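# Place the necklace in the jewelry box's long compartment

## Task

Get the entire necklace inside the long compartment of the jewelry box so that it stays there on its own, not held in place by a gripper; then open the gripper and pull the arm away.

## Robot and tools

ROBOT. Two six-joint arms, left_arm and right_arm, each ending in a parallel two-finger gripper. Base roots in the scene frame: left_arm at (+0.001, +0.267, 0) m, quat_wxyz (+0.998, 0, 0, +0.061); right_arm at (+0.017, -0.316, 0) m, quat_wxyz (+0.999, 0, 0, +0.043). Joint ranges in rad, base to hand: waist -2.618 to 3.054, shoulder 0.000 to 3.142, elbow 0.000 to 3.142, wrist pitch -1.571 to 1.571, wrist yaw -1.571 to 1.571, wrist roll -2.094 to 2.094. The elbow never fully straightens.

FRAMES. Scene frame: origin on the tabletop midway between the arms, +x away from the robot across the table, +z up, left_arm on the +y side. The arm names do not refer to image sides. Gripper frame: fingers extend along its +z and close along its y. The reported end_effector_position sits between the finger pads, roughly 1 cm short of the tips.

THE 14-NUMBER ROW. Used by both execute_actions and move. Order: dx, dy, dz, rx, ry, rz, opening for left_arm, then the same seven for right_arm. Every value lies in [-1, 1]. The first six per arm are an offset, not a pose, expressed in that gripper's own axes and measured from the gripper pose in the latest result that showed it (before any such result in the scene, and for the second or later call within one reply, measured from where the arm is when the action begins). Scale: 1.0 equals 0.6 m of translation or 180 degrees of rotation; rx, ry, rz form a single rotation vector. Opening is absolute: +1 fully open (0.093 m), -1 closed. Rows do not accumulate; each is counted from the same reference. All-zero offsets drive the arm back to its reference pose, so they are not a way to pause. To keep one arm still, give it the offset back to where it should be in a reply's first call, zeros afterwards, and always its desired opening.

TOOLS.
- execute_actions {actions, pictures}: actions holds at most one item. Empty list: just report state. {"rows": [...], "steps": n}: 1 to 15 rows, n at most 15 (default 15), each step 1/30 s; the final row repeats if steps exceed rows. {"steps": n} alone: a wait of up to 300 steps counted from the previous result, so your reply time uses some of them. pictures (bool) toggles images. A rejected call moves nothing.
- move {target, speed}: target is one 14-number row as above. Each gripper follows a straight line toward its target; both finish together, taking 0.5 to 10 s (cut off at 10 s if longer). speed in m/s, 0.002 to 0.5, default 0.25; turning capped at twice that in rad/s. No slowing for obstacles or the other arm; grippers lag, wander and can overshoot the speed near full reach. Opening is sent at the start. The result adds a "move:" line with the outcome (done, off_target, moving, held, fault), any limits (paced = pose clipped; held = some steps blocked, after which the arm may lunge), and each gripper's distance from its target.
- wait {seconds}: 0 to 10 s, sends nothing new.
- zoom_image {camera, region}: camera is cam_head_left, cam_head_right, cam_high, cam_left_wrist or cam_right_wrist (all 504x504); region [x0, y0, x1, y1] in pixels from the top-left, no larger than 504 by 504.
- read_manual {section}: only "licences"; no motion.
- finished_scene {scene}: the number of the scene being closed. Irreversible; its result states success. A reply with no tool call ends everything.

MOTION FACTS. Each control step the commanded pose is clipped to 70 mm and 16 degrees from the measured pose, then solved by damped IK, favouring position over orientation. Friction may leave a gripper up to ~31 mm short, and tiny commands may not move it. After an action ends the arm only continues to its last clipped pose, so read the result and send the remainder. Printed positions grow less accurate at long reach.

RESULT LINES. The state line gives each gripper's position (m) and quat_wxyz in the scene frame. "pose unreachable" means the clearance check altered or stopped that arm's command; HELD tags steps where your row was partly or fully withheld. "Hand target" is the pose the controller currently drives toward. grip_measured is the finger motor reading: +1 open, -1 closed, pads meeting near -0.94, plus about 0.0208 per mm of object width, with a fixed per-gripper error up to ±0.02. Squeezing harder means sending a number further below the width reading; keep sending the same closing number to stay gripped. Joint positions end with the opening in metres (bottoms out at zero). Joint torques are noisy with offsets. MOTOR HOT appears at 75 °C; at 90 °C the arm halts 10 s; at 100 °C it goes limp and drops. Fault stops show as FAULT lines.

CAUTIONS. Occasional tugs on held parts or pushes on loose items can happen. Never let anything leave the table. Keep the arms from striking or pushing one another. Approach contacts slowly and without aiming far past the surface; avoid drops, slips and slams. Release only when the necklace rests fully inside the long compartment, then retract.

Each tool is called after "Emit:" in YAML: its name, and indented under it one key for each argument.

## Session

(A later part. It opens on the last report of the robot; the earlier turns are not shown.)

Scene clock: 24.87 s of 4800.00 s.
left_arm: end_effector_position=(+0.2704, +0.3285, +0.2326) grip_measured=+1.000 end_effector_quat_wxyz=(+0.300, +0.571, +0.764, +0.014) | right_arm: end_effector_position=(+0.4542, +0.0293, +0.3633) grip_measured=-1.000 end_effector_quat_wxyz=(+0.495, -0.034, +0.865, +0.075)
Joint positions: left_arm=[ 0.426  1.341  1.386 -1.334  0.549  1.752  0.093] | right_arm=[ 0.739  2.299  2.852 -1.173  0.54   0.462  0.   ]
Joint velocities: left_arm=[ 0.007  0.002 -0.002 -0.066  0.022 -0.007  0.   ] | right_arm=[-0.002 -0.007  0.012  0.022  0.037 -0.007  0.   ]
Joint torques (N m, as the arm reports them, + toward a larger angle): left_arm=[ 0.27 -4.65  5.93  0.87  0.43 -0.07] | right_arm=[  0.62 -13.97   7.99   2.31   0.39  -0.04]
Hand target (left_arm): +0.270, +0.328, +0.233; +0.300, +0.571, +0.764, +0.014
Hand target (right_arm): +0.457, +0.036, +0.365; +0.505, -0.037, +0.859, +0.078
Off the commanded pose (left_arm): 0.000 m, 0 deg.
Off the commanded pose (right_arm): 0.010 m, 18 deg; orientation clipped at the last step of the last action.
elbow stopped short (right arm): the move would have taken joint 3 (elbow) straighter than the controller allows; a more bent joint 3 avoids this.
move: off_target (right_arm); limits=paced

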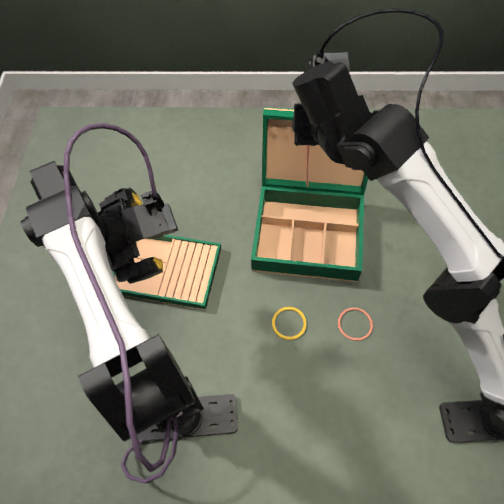

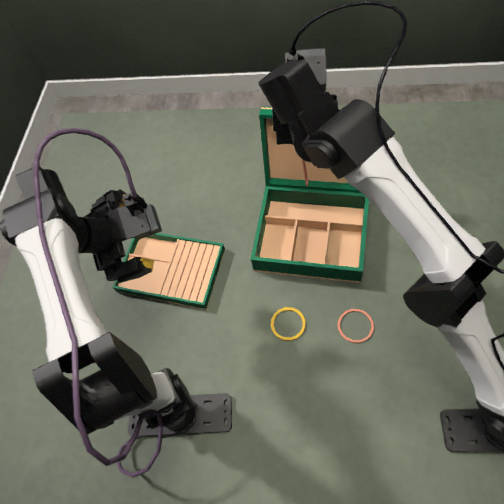

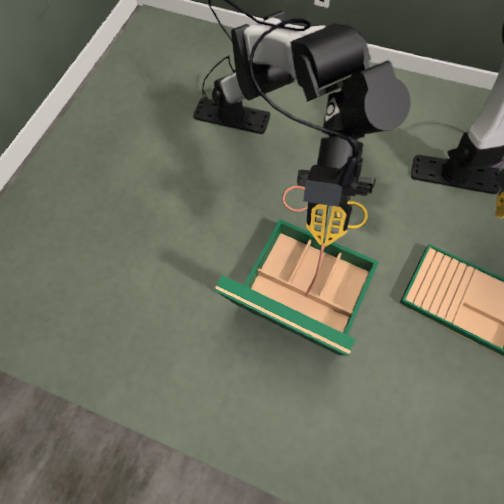

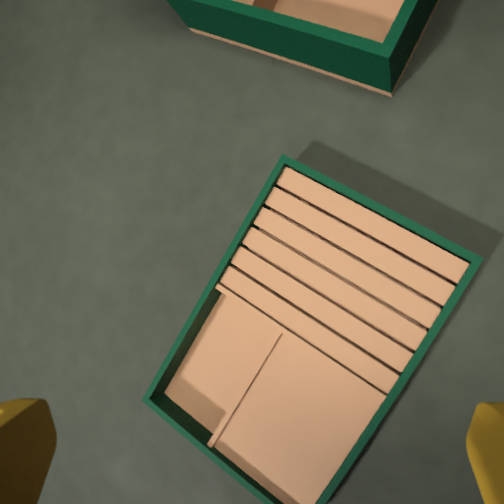

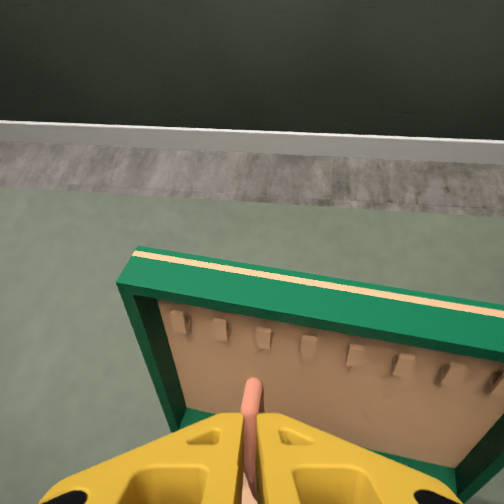

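Emit:
move:
  target: [0,0,0,0,0,0,1,0.072,0.058,0.052,-0.088,0.033,-0.092,-1]
  speed: 0.06

Emit:
zoom_image:
  camera: "cam_high"
  region: [190,130,420,360]

Emit:
zoom_image:
  camera: "cam_head_left"
  region: [220,100,420,300]

Scene clock: 31.60 s of 4800.00 s.
left_arm: end_effector_position=(+0.2704, +0.3285, +0.2326) grip_measured=+1.000 end_effector_quat_wxyz=(+0.300, +0.571, +0.764, +0.014) | right_arm: end_effector_position=(+0.4514, +0.0721, +0.3114) grip_measured=-1.000 end_effector_quat_wxyz=(+0.442, -0.228, +0.860, +0.117)
Joint positions: left_arm=[ 0.426  1.341  1.386 -1.334  0.549  1.752  0.093] | right_arm=[ 0.708  2.175  2.443 -0.908  0.222  0.162  0.   ]
Joint velocities: left_arm=[-0.007 -0.002 -0.017 -0.051  0.007  0.007  0.   ] | right_arm=[-0.007  0.002 -0.017 -0.007 -0.007  0.051  0.   ]
Joint torques (N m, as the arm reports them, + toward a larger angle): left_arm=[ 0.27 -4.66  5.94  0.87  0.43 -0.07] | right_arm=[ -0.51 -16.73   6.25   2.39   0.15  -0.04]
Hand target (left_arm): +0.270, +0.328, +0.233; +0.300, +0.571, +0.764, +0.014
Hand target (right_arm): +0.454, +0.070, +0.315; +0.448, -0.230, +0.856, +0.119
Off the commanded pose (left_arm): 0.000 m, 0 deg.
Off the commanded pose (right_arm): 0.005 m, 1 deg.
move: done

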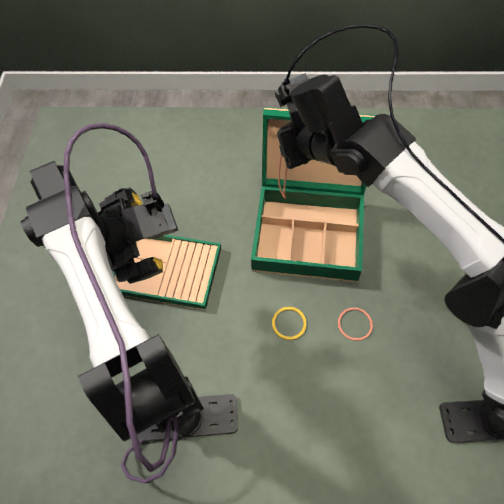

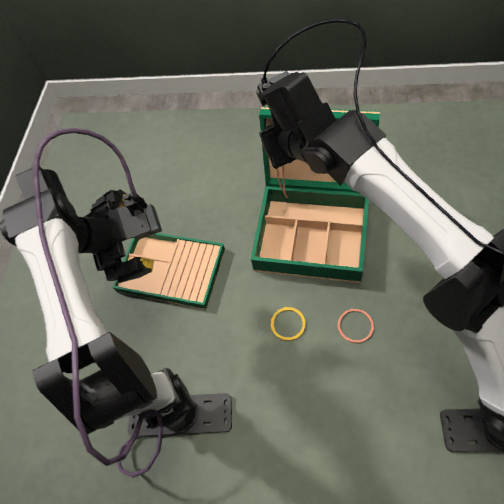

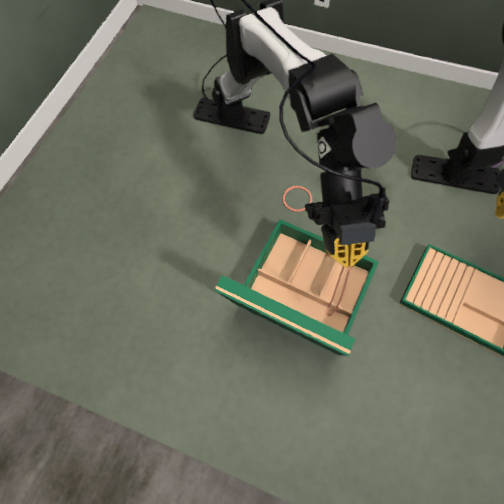

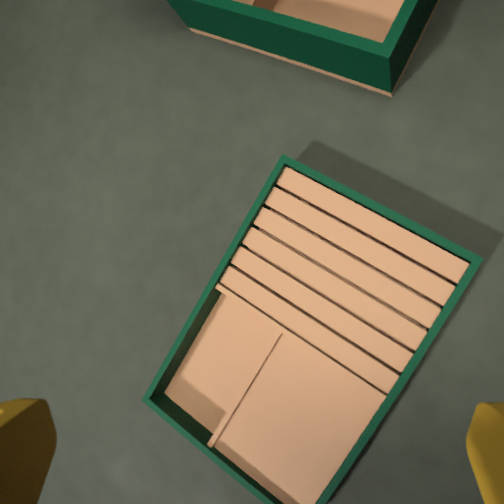

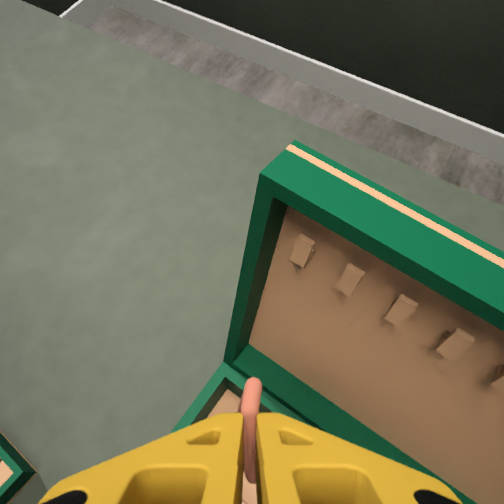

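Region (190, 130, 420, 360) of cam_high's 504x504 image, scaled by 2.191, with more detail than that image has.

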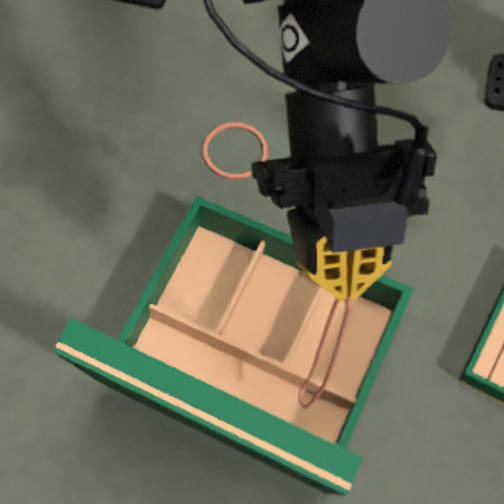

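Region (220, 100, 420, 300) of cam_head_left's 504x504 image, scaled by 2.520, with more detail than that image has.

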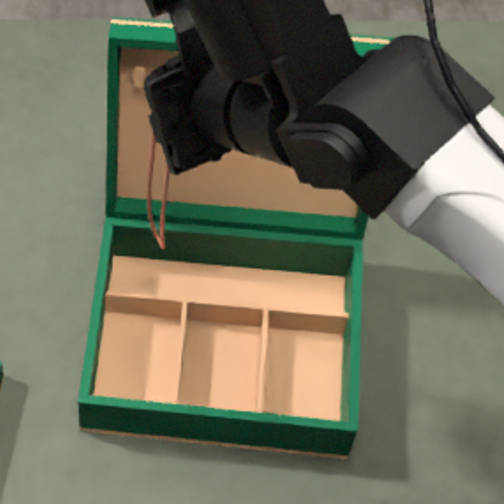

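Emit:
move:
  target: [0,0,0,0,0,0,1,0.064,-0.004,0.055,0,0,0,-1]
  speed: 0.05

Emit:
move:
  target: [0,0,0,0,0,0,1,0.165,-0.123,0.012,0,0,0,-1]
  speed: 0.05

Emit:
zoom_image:
  camera: "cam_high"
  region: [190,160,420,390]

Emit:
zoom_image:
  camera: "cam_head_left"
  region: [220,100,420,300]

Scene clock: 33.80 s of 4800.00 s.
left_arm: end_effector_position=(+0.2704, +0.3285, +0.2326) grip_measured=+1.000 end_effector_quat_wxyz=(+0.300, +0.571, +0.764, +0.014) | right_arm: end_effector_position=(+0.4546, +0.0758, +0.2510) grip_measured=-1.000 end_effector_quat_wxyz=(+0.430, -0.233, +0.865, +0.111)
Joint positions: left_arm=[ 0.426  1.341  1.386 -1.334  0.549  1.752  0.093] | right_arm=[ 0.708  2.102  2.093 -0.659  0.22   0.16   0.   ]
Joint velocities: left_arm=[-0.012  0.002 -0.002  0.037  0.007 -0.051  0.   ] | right_arm=[ 0.017 -0.007 -0.022  0.007 -0.022 -0.022  0.   ]
Joint torques (N m, as the arm reports them, + toward a larger angle): left_arm=[ 0.28 -4.66  5.93  0.87  0.43 -0.08] | right_arm=[ -0.34 -17.6    6.97   2.37   0.19   0.03]
Hand target (left_arm): +0.270, +0.328, +0.233; +0.300, +0.571, +0.764, +0.014
Hand target (right_arm): +0.456, +0.072, +0.261; +0.442, -0.228, +0.860, +0.117
Off the commanded pose (left_arm): 0.000 m, 0 deg.
Off the commanded pose (right_arm): 0.011 m, 2 deg.
move: off_target (right_arm)

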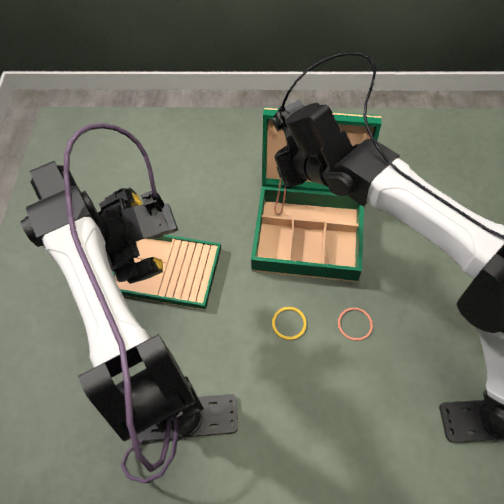

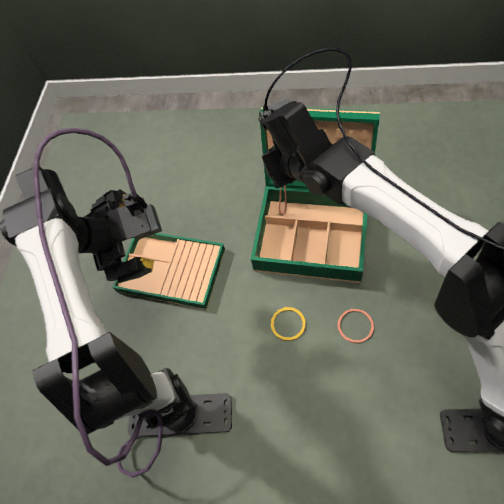

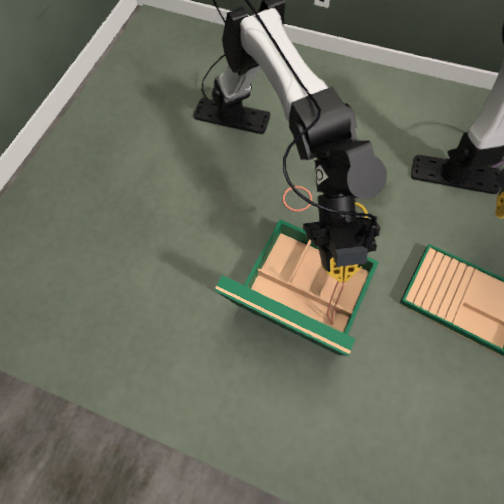

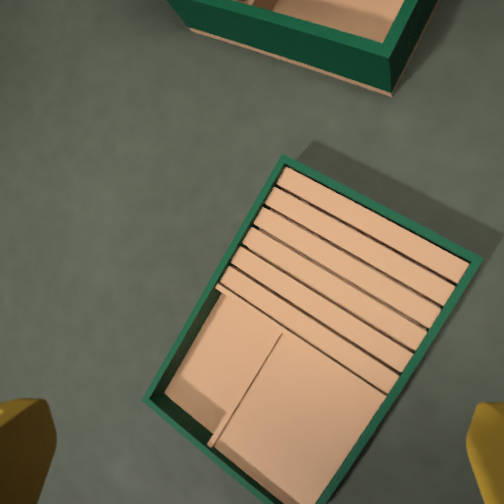

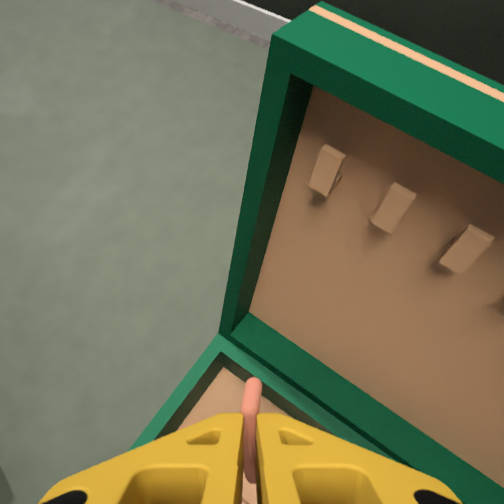

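Scene clock: 36.53 s of 4800.00 s.
left_arm: end_effector_position=(+0.2704, +0.3285, +0.2326) grip_measured=+1.000 end_effector_quat_wxyz=(+0.300, +0.571, +0.764, +0.014) | right_arm: end_effector_position=(+0.4419, -0.0136, +0.1610) grip_measured=-1.000 end_effector_quat_wxyz=(+0.418, -0.232, +0.872, +0.104)
Joint positions: left_arm=[ 0.426  1.341  1.386 -1.334  0.549  1.752  0.093] | right_arm=[ 0.572  1.833  1.374 -0.227  0.119  0.08   0.   ]
Joint velocities: left_arm=[-0.007 -0.007  0.002  0.037 -0.037 -0.007  0.   ] | right_arm=[ 0.002 -0.012 -0.002  0.051 -0.081  0.037  0.   ]
Joint torques (N m, as the arm reports them, + toward a larger angle): left_arm=[ 0.27 -4.65  5.95  0.87  0.43 -0.07] | right_arm=[ -0.42 -14.61   6.9    2.33   0.12  -0.04]
Hand target (left_arm): +0.270, +0.328, +0.233; +0.300, +0.571, +0.764, +0.014
Hand target (right_arm): +0.443, -0.016, +0.169; +0.431, -0.234, +0.865, +0.109
Off the commanded pose (left_arm): 0.000 m, 0 deg.
Off the commanded pose (right_arm): 0.008 m, 2 deg.
move: done

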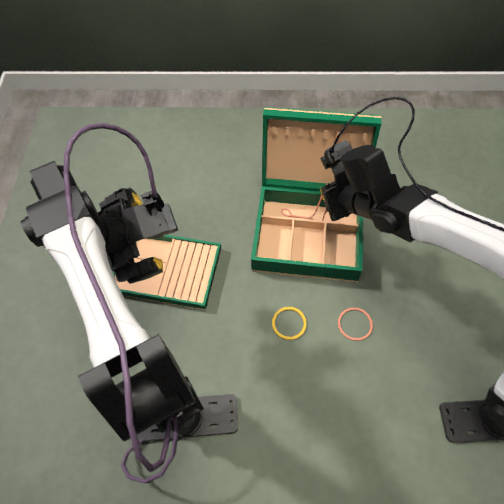

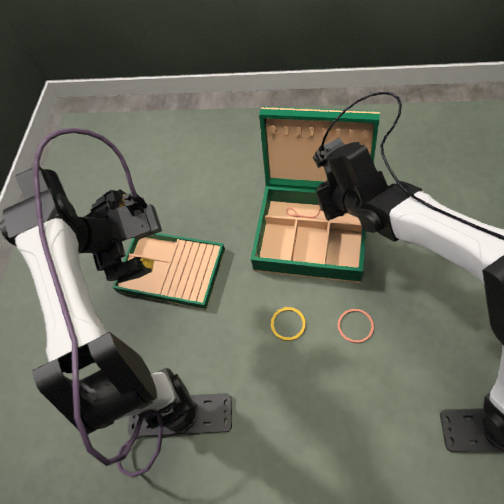

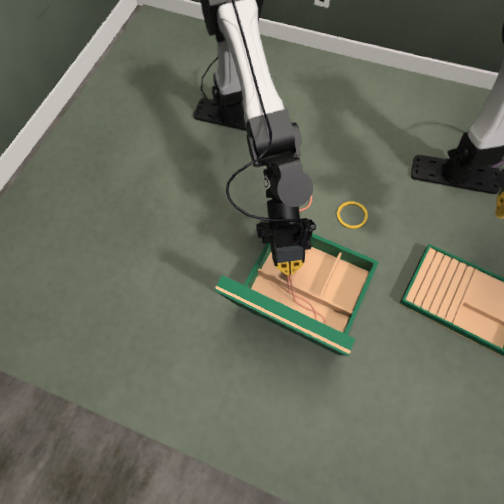

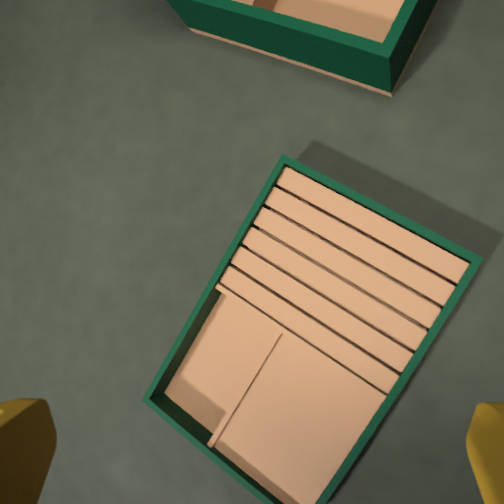

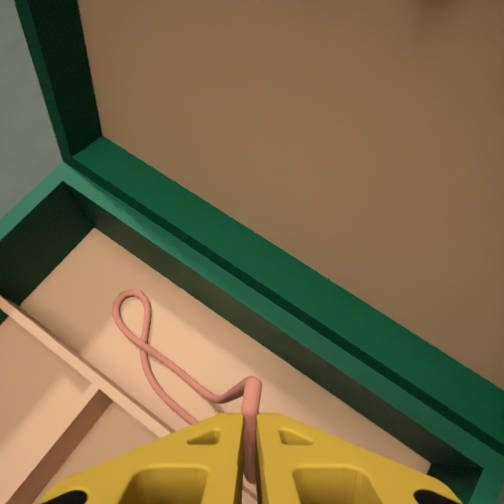

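Region (190, 160, 420, 390) of cam_high's 504x504 image, scaled by 2.191, with more detail than that image has.

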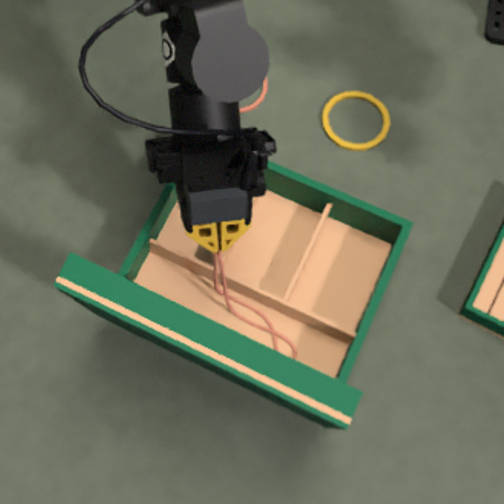

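Region (220, 100, 420, 300) of cam_head_left's 504x504 image, scaled by 2.520, with more detail than that image has.

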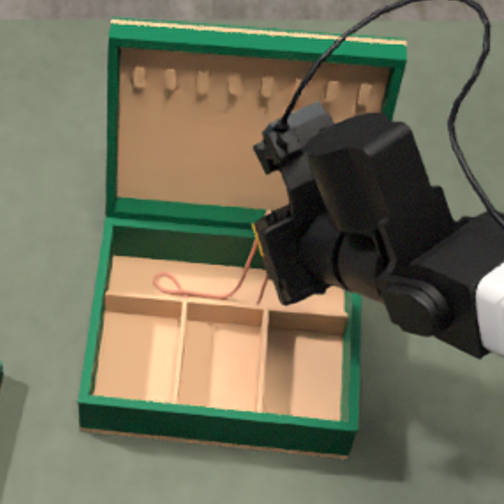

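Emit:
move:
  target: [0,0,0,0,0,0,1,0.055,-0.055,0.04,0,0,0,-1]
  speed: 0.04

Emit:
move:
  target: [0,0,0,0,0,0,1,0.025,0.045,0.052,0,0,0,-1]
  speed: 0.04

Emit:
zoom_image:
  camera: "cam_high"
  region: [190,160,420,390]

Scene clock: 38.97 s of 4800.00 s.
left_arm: end_effector_position=(+0.2704, +0.3285, +0.2326) grip_measured=+1.000 end_effector_quat_wxyz=(+0.300, +0.571, +0.764, +0.014) | right_arm: end_effector_position=(+0.4545, -0.0421, +0.1341) grip_measured=-1.000 end_effector_quat_wxyz=(+0.424, -0.228, +0.870, +0.105)
Joint positions: left_arm=[ 0.426  1.341  1.386 -1.334  0.549  1.752  0.093] | right_arm=[ 0.495  1.833  1.251 -0.086  0.064  0.037  0.   ]
Joint velocities: left_arm=[ 0.012 -0.012 -0.017 -0.037 -0.037 -0.022  0.   ] | right_arm=[-0.007 -0.012  0.007  0.125  0.007 -0.095  0.   ]
Joint torques (N m, as the arm reports them, + toward a larger angle): left_arm=[ 0.27 -4.65  5.94  0.87  0.43 -0.07] | right_arm=[ -0.41 -11.02   6.68   2.35   0.11  -0.05]
Hand target (left_arm): +0.270, +0.328, +0.233; +0.300, +0.571, +0.764, +0.014
Hand target (right_arm): +0.455, -0.044, +0.121; +0.418, -0.233, +0.872, +0.103
Off the commanded pose (left_arm): 0.000 m, 0 deg.
Off the commanded pose (right_arm): 0.014 m, 1 deg.
move: off_target (right_arm)

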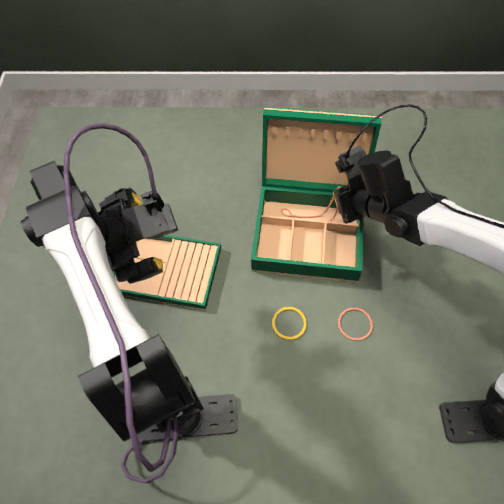

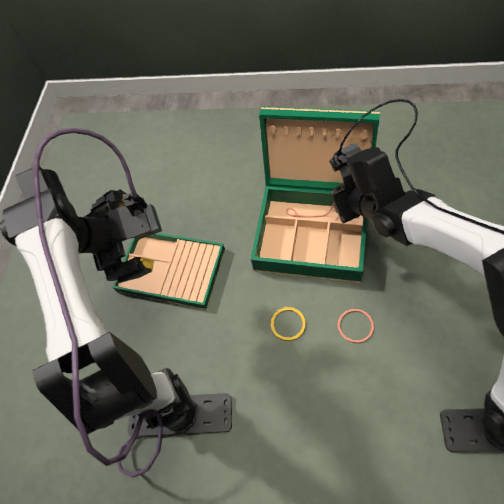

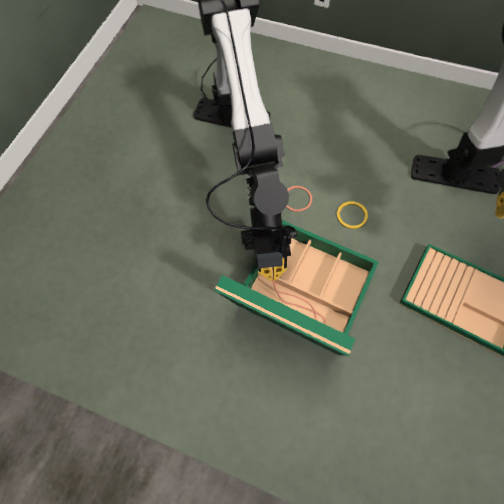

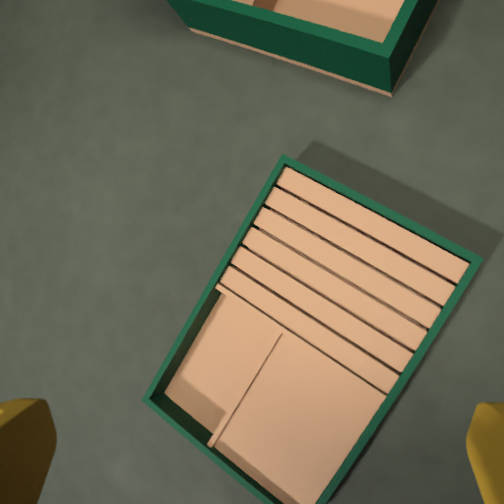

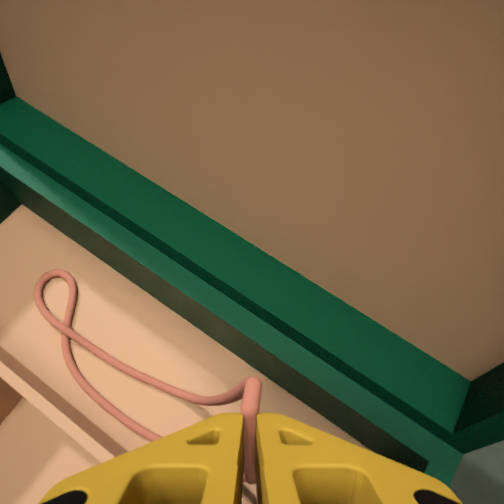

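Scene clock: 40.37 s of 4800.00 s.
left_arm: end_effector_position=(+0.2704, +0.3285, +0.2326) grip_measured=+1.000 end_effector_quat_wxyz=(+0.300, +0.571, +0.764, +0.014) | right_arm: end_effector_position=(+0.4505, -0.0170, +0.1031) grip_measured=-1.000 end_effector_quat_wxyz=(+0.417, -0.233, +0.873, +0.103)
Joint positions: left_arm=[ 0.426  1.341  1.386 -1.334  0.549  1.752  0.093] | right_arm=[ 0.552  1.921  1.251 -0.018  0.104  0.067  0.   ]
Joint velocities: left_arm=[-0.012  0.002 -0.007 -0.007 -0.095  0.037  0.   ] | right_arm=[ 0.007 -0.002 -0.007  0.037  0.066 -0.022  0.   ]
Joint torques (N m, as the arm reports them, + toward a larger angle): left_arm=[ 0.28 -4.64  5.94  0.87  0.43 -0.07] | right_arm=[  0.64 -11.75   8.84   2.3    0.22   0.14]
Hand target (left_arm): +0.270, +0.328, +0.233; +0.300, +0.571, +0.764, +0.014
Hand target (right_arm): +0.454, -0.011, +0.103; +0.424, -0.228, +0.870, +0.106
Off the commanded pose (left_arm): 0.000 m, 0 deg.
Off the commanded pose (right_arm): 0.007 m, 1 deg.
move: done

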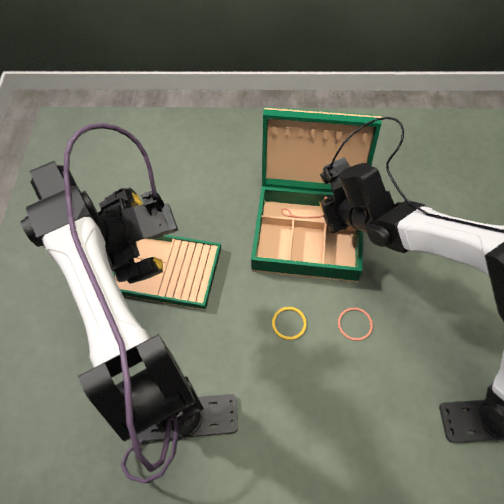

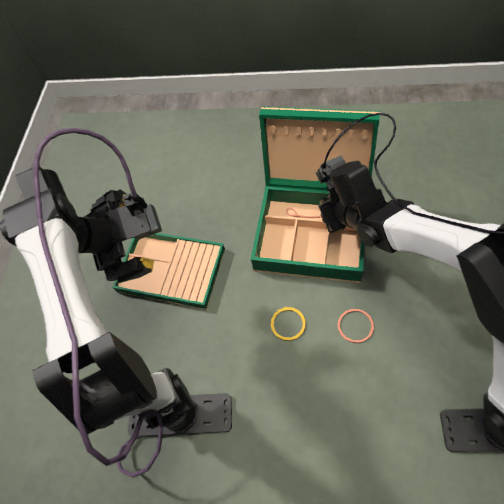

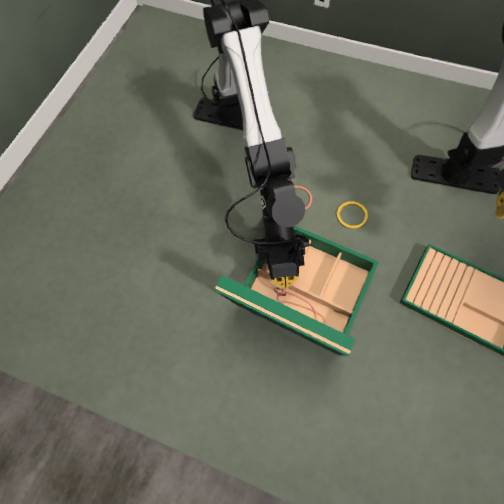

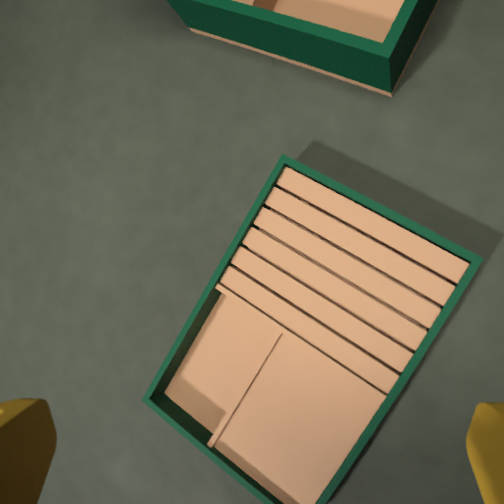

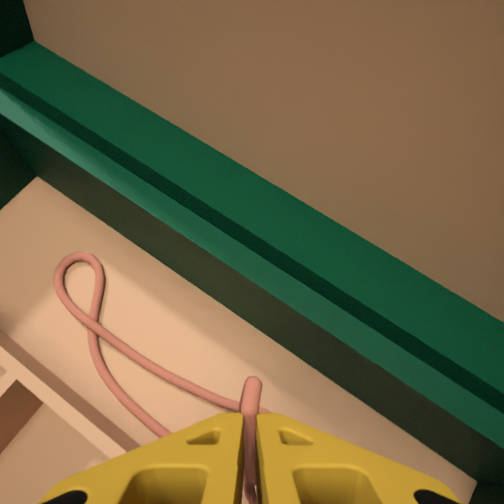

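Region (190, 160, 420, 390) of cam_high's 504x504 image, scaled by 2.191, with more detail than that image has.

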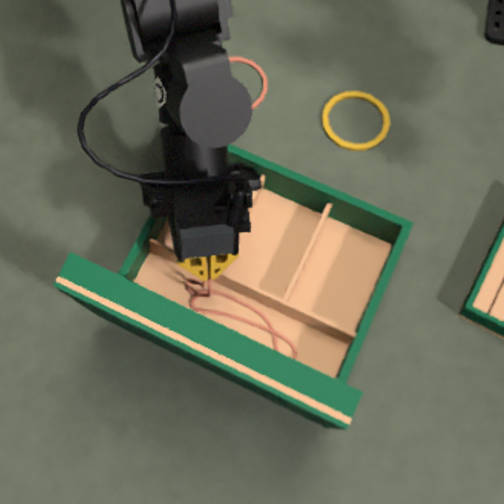

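Emit:
move:
  target: [0,0,0,0,0,0,1,0.008,0.02,0.06,0,0,0,-1]
  speed: 0.04

Emit:
move:
  target: [0,0,0,0,0,0,1,0,0,0,0,0,0,-0.65]

Emit:
move:
  target: [0,0,0,0,0,0,1,-0.1,0,-0.15,0,0,0,-0.65]
  speed: 0.12

Emit:
move:
  target: [0,0,0,0,0,0,1,0.1,-0.2,-0.3,0,0,0,0]

Emit:
zoom_image:
  camera: "cam_high"
  region: [190,160,420,390]

Emit:
zoom_image:
  camera: "cam_head_left"
  region: [220,100,420,300]

Scene clock: 42.37 s of 4800.00 s.
left_arm: end_effector_position=(+0.2704, +0.3285, +0.2326) grip_measured=+1.000 end_effector_quat_wxyz=(+0.300, +0.571, +0.764, +0.014) | right_arm: end_effector_position=(+0.4618, -0.0024, +0.0751) grip_measured=-1.000 end_effector_quat_wxyz=(+0.408, -0.237, +0.876, +0.099)
Joint positions: left_arm=[ 0.426  1.341  1.386 -1.334  0.549  1.752  0.093] | right_arm=[0.563 2.033 1.308 0.016 0.112 0.069 0.   ]
Joint velocities: left_arm=[-0.017  0.002 -0.017 -0.066 -0.051 -0.051  0.   ] | right_arm=[-0.002 -0.012 -0.007  0.037 -0.037 -0.022  0.   ]
Joint torques (N m, as the arm reports them, + toward a larger angle): left_arm=[ 0.28 -4.64  5.93  0.87  0.43 -0.07] | right_arm=[  0.7  -12.7    9.26   2.29   0.23   0.15]
Hand target (left_arm): +0.270, +0.328, +0.233; +0.300, +0.571, +0.764, +0.014
Hand target (right_arm): +0.466, +0.005, +0.076; +0.417, -0.232, +0.873, +0.103
Off the commanded pose (left_arm): 0.000 m, 0 deg.
Off the commanded pose (right_arm): 0.009 m, 1 deg.
move: done

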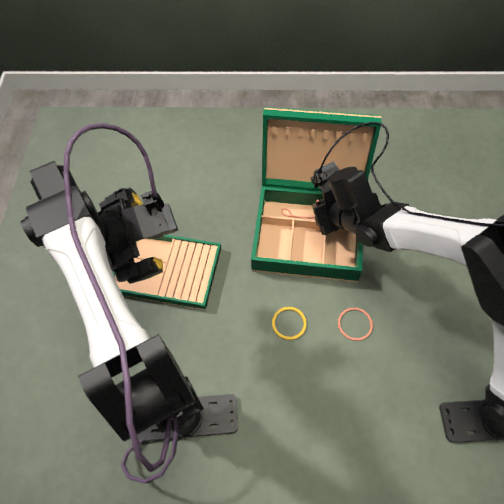

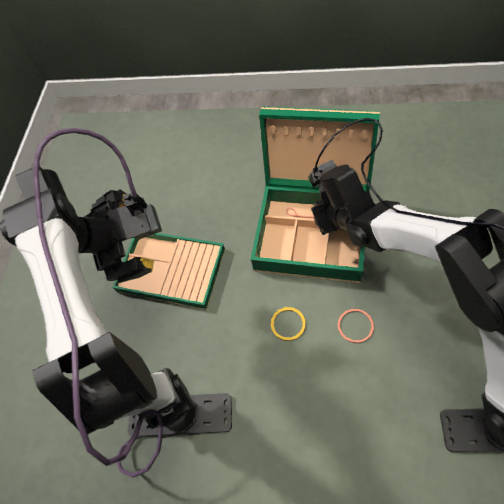

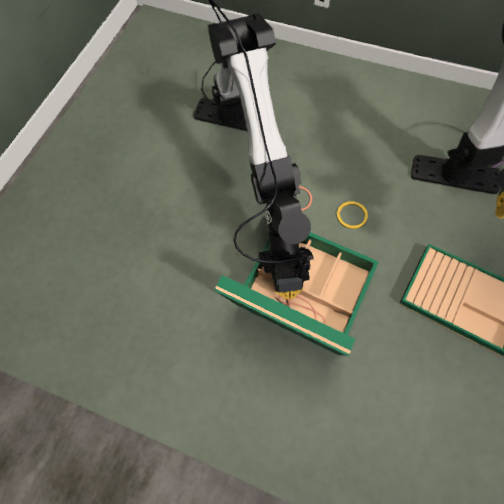

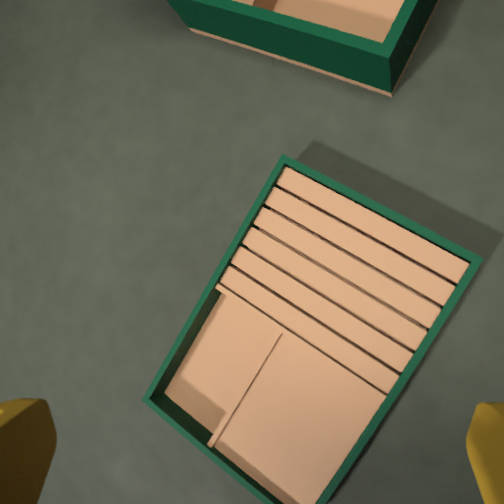

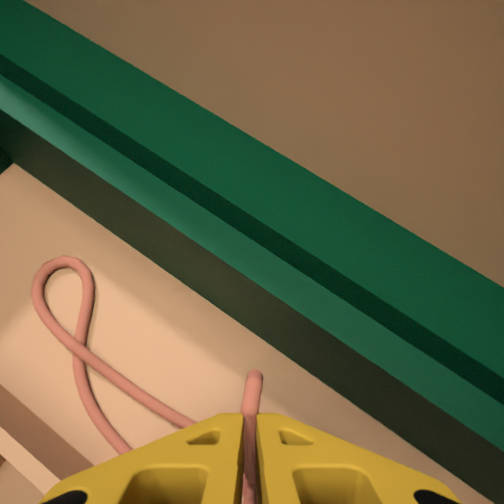

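Scene clock: 42.87 s of 4800.00 s.
left_arm: end_effector_position=(+0.2704, +0.3285, +0.2326) grip_measured=+1.000 end_effector_quat_wxyz=(+0.300, +0.571, +0.764, +0.014) | right_arm: end_effector_position=(+0.4618, -0.0024, +0.0751) grip_measured=-0.652 end_effector_quat_wxyz=(+0.408, -0.237, +0.876, +0.099)
Joint positions: left_arm=[ 0.426  1.341  1.386 -1.334  0.549  1.752  0.093] | right_arm=[0.563 2.033 1.308 0.016 0.112 0.069 0.014]
Joint velocities: left_arm=[-0.007 -0.017 -0.002  0.022 -0.022 -0.037  0.   ] | right_arm=[ 0.002 -0.012  0.007 -0.037 -0.066  0.007 -0.001]
Joint torques (N m, as the arm reports them, + toward a larger angle): left_arm=[ 0.28 -4.64  5.93  0.87  0.43 -0.08] | right_arm=[  0.11 -14.38   7.74   2.09   0.17   0.05]
Hand target (left_arm): +0.270, +0.328, +0.233; +0.300, +0.571, +0.764, +0.014
Hand target (right_arm): +0.462, -0.002, +0.075; +0.408, -0.237, +0.876, +0.099
Off the commanded pose (left_arm): 0.000 m, 0 deg.
Off the commanded pose (right_arm): 0.000 m, 0 deg.
move: done

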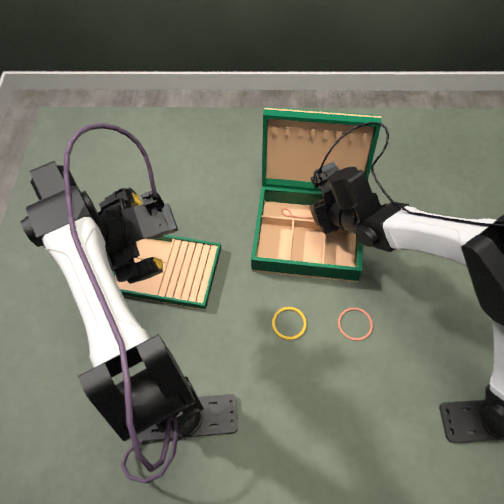

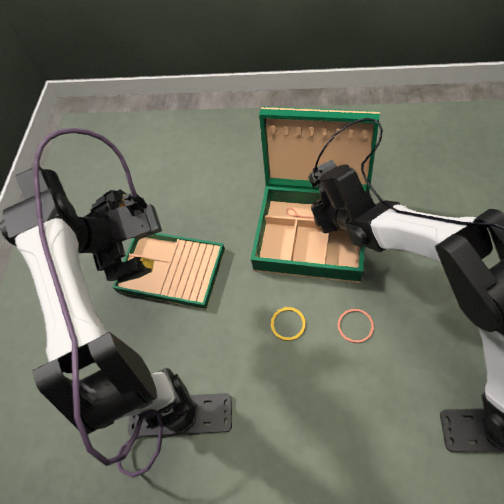

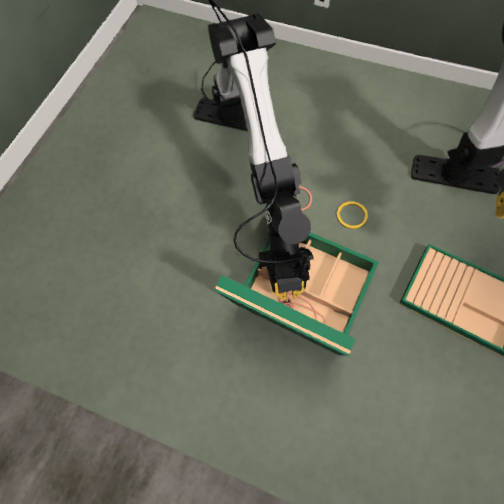

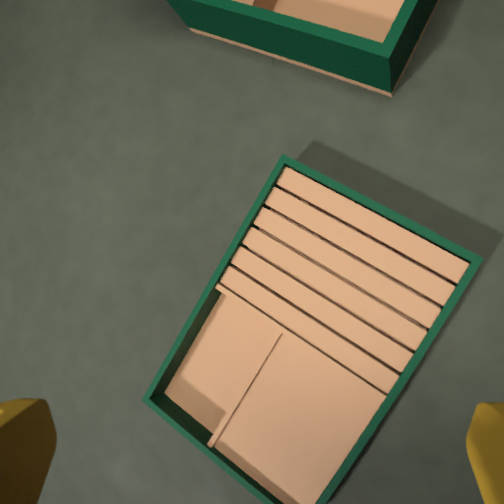

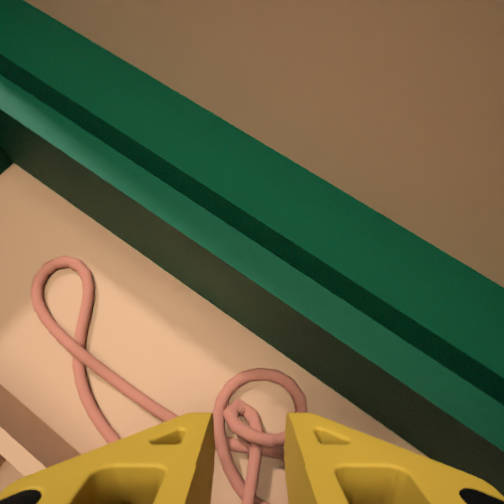

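Scene clock: 44.40 s of 4800.00 s.
left_arm: end_effector_position=(+0.2704, +0.3285, +0.2326) grip_measured=+1.000 end_effector_quat_wxyz=(+0.300, +0.571, +0.764, +0.014) | right_arm: end_effector_position=(+0.4388, -0.0168, +0.1725) grip_measured=-0.652 end_effector_quat_wxyz=(+0.407, -0.239, +0.876, +0.098)
Joint positions: left_arm=[ 0.426  1.341  1.386 -1.334  0.549  1.752  0.093] | right_arm=[ 0.569  1.82   1.425 -0.317  0.115  0.069  0.014]
Joint velocities: left_arm=[ 0.012  0.002 -0.007 -0.066 -0.037  0.007  0.   ] | right_arm=[ 0.007  0.007  0.002 -0.022 -0.022 -0.066  0.   ]
Joint torques (N m, as the arm reports them, + toward a larger angle): left_arm=[ 0.27 -4.66  5.92  0.87  0.43 -0.07] | right_arm=[  0.67 -13.63   9.49   1.89   0.23   0.14]
Hand target (left_arm): +0.270, +0.328, +0.233; +0.300, +0.571, +0.764, +0.014
Hand target (right_arm): +0.436, -0.015, +0.180; +0.408, -0.237, +0.876, +0.099
Off the commanded pose (left_arm): 0.000 m, 0 deg.
Off the commanded pose (right_arm): 0.008 m, 0 deg.
move: done

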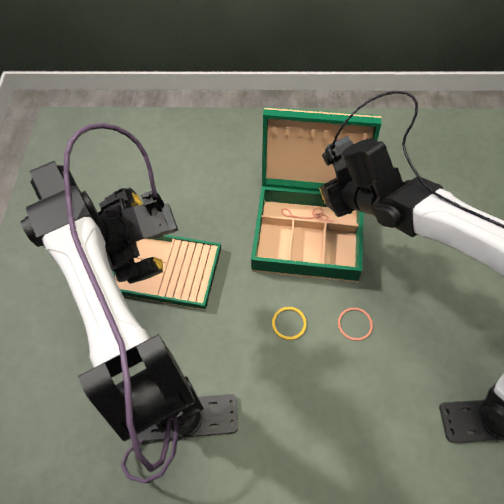

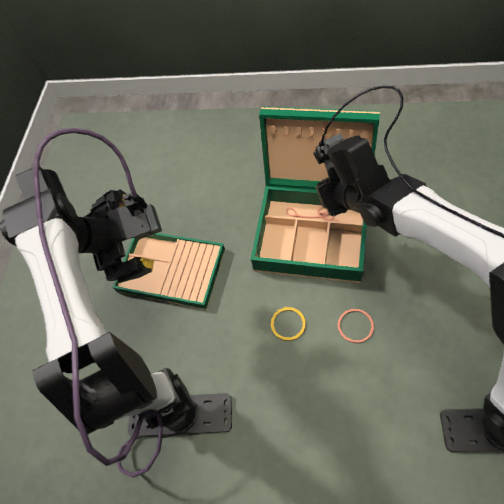

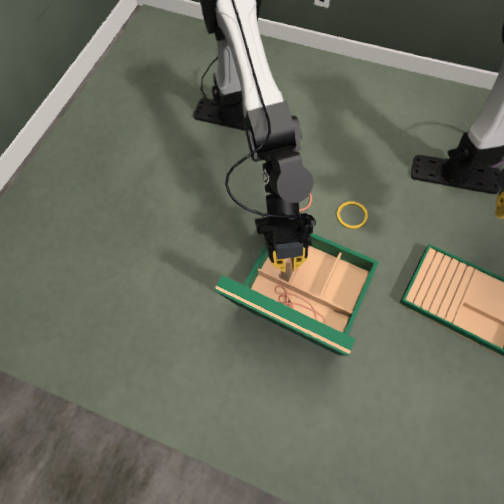

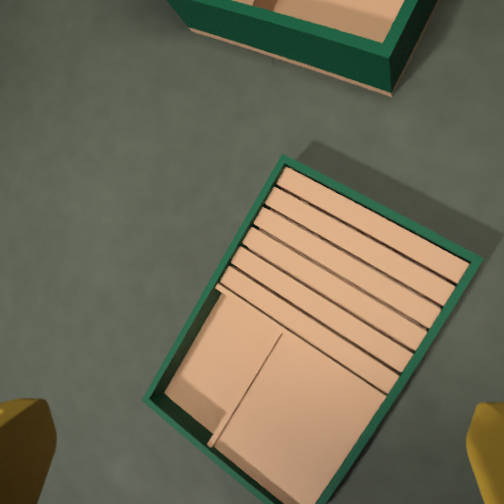

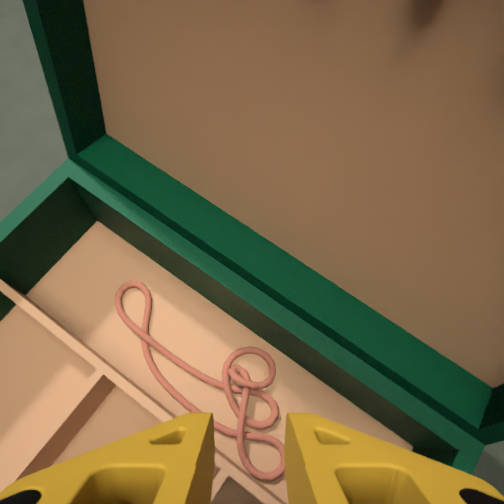

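Scene clock: 46.00 s of 4800.00 s.
left_arm: end_effector_position=(+0.2704, +0.3285, +0.2326) grip_measured=+1.000 end_effector_quat_wxyz=(+0.300, +0.571, +0.764, +0.014) | right_arm: end_effector_position=(+0.3489, -0.2038, +0.2549) grip_measured=-0.002 end_effector_quat_wxyz=(+0.419, -0.237, +0.871, +0.092)
Joint positions: left_arm=[ 0.426  1.341  1.386 -1.334  0.549  1.752  0.093] | right_arm=[ 0.15   1.177  1.143 -0.663 -0.191 -0.208  0.045]
Joint velocities: left_arm=[ 0.012  0.002 -0.002  0.007 -0.022 -0.066  0.   ] | right_arm=[ 0.007  0.017  0.007 -0.007 -0.051 -0.037 -0.   ]
Joint torques (N m, as the arm reports them, + toward a larger angle): left_arm=[ 0.27 -4.64  5.93  0.87  0.43 -0.07] | right_arm=[-0.35 -6.06  7.41  1.9  -0.01 -0.04]
Hand target (left_arm): +0.270, +0.328, +0.233; +0.300, +0.571, +0.764, +0.014
Hand target (right_arm): +0.344, -0.206, +0.248; +0.409, -0.242, +0.875, +0.092
Off the commanded pose (left_arm): 0.000 m, 0 deg.
Off the commanded pose (right_arm): 0.010 m, 2 deg.
move: done

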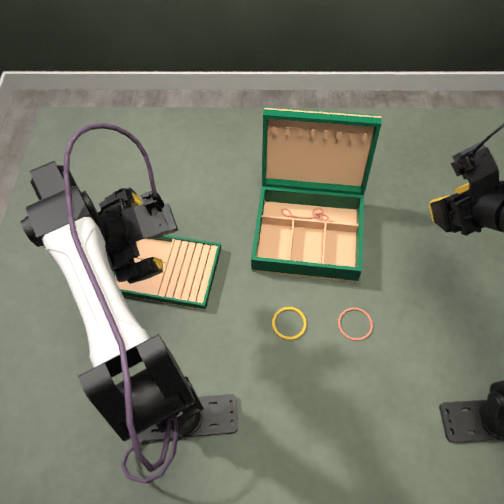

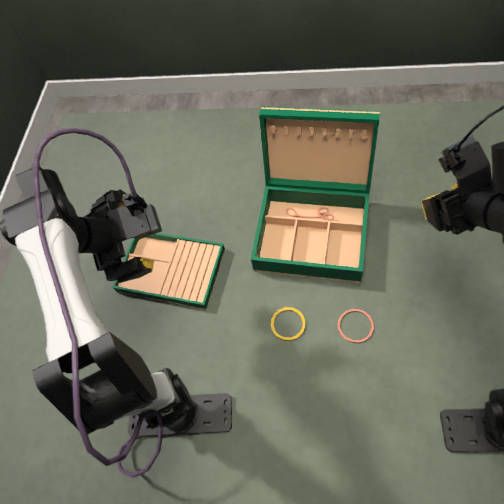

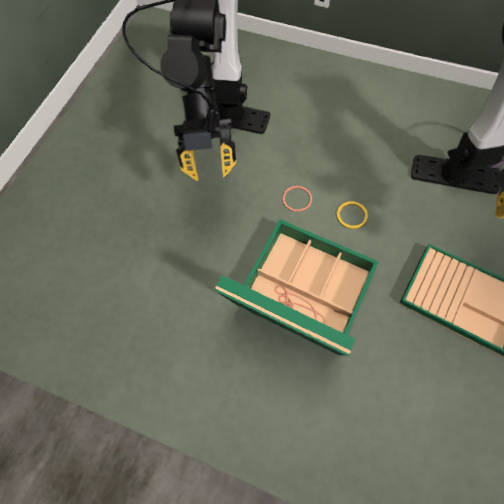

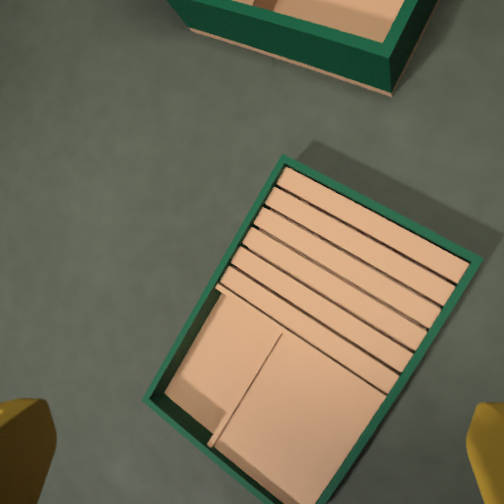

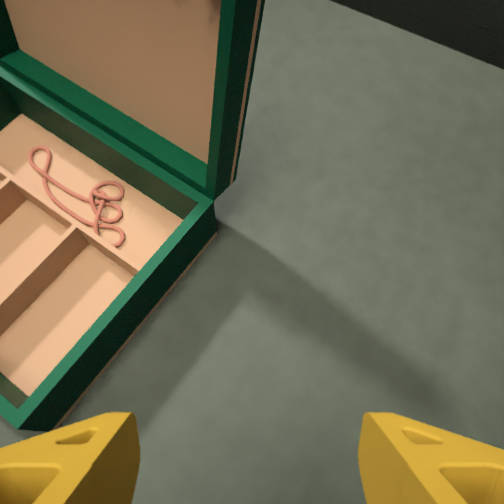

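Region (190, 160, 420, 390) of cam_high's 504x504 image, scaled by 2.191, with more detail than that image has.

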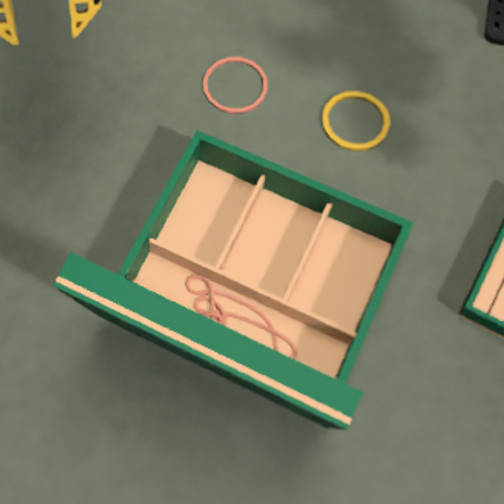

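Region (220, 100, 420, 300) of cam_head_left's 504x504 image, scaled by 2.520, with more detail than that image has.

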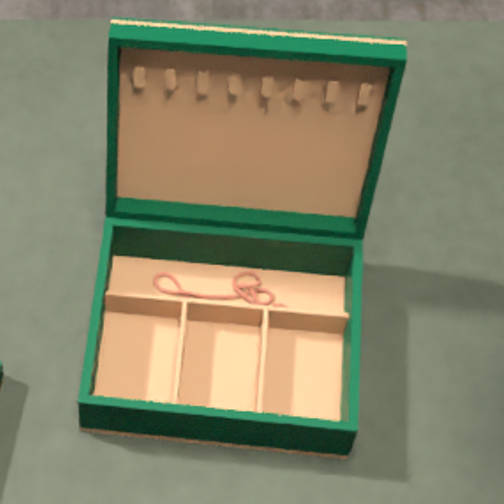

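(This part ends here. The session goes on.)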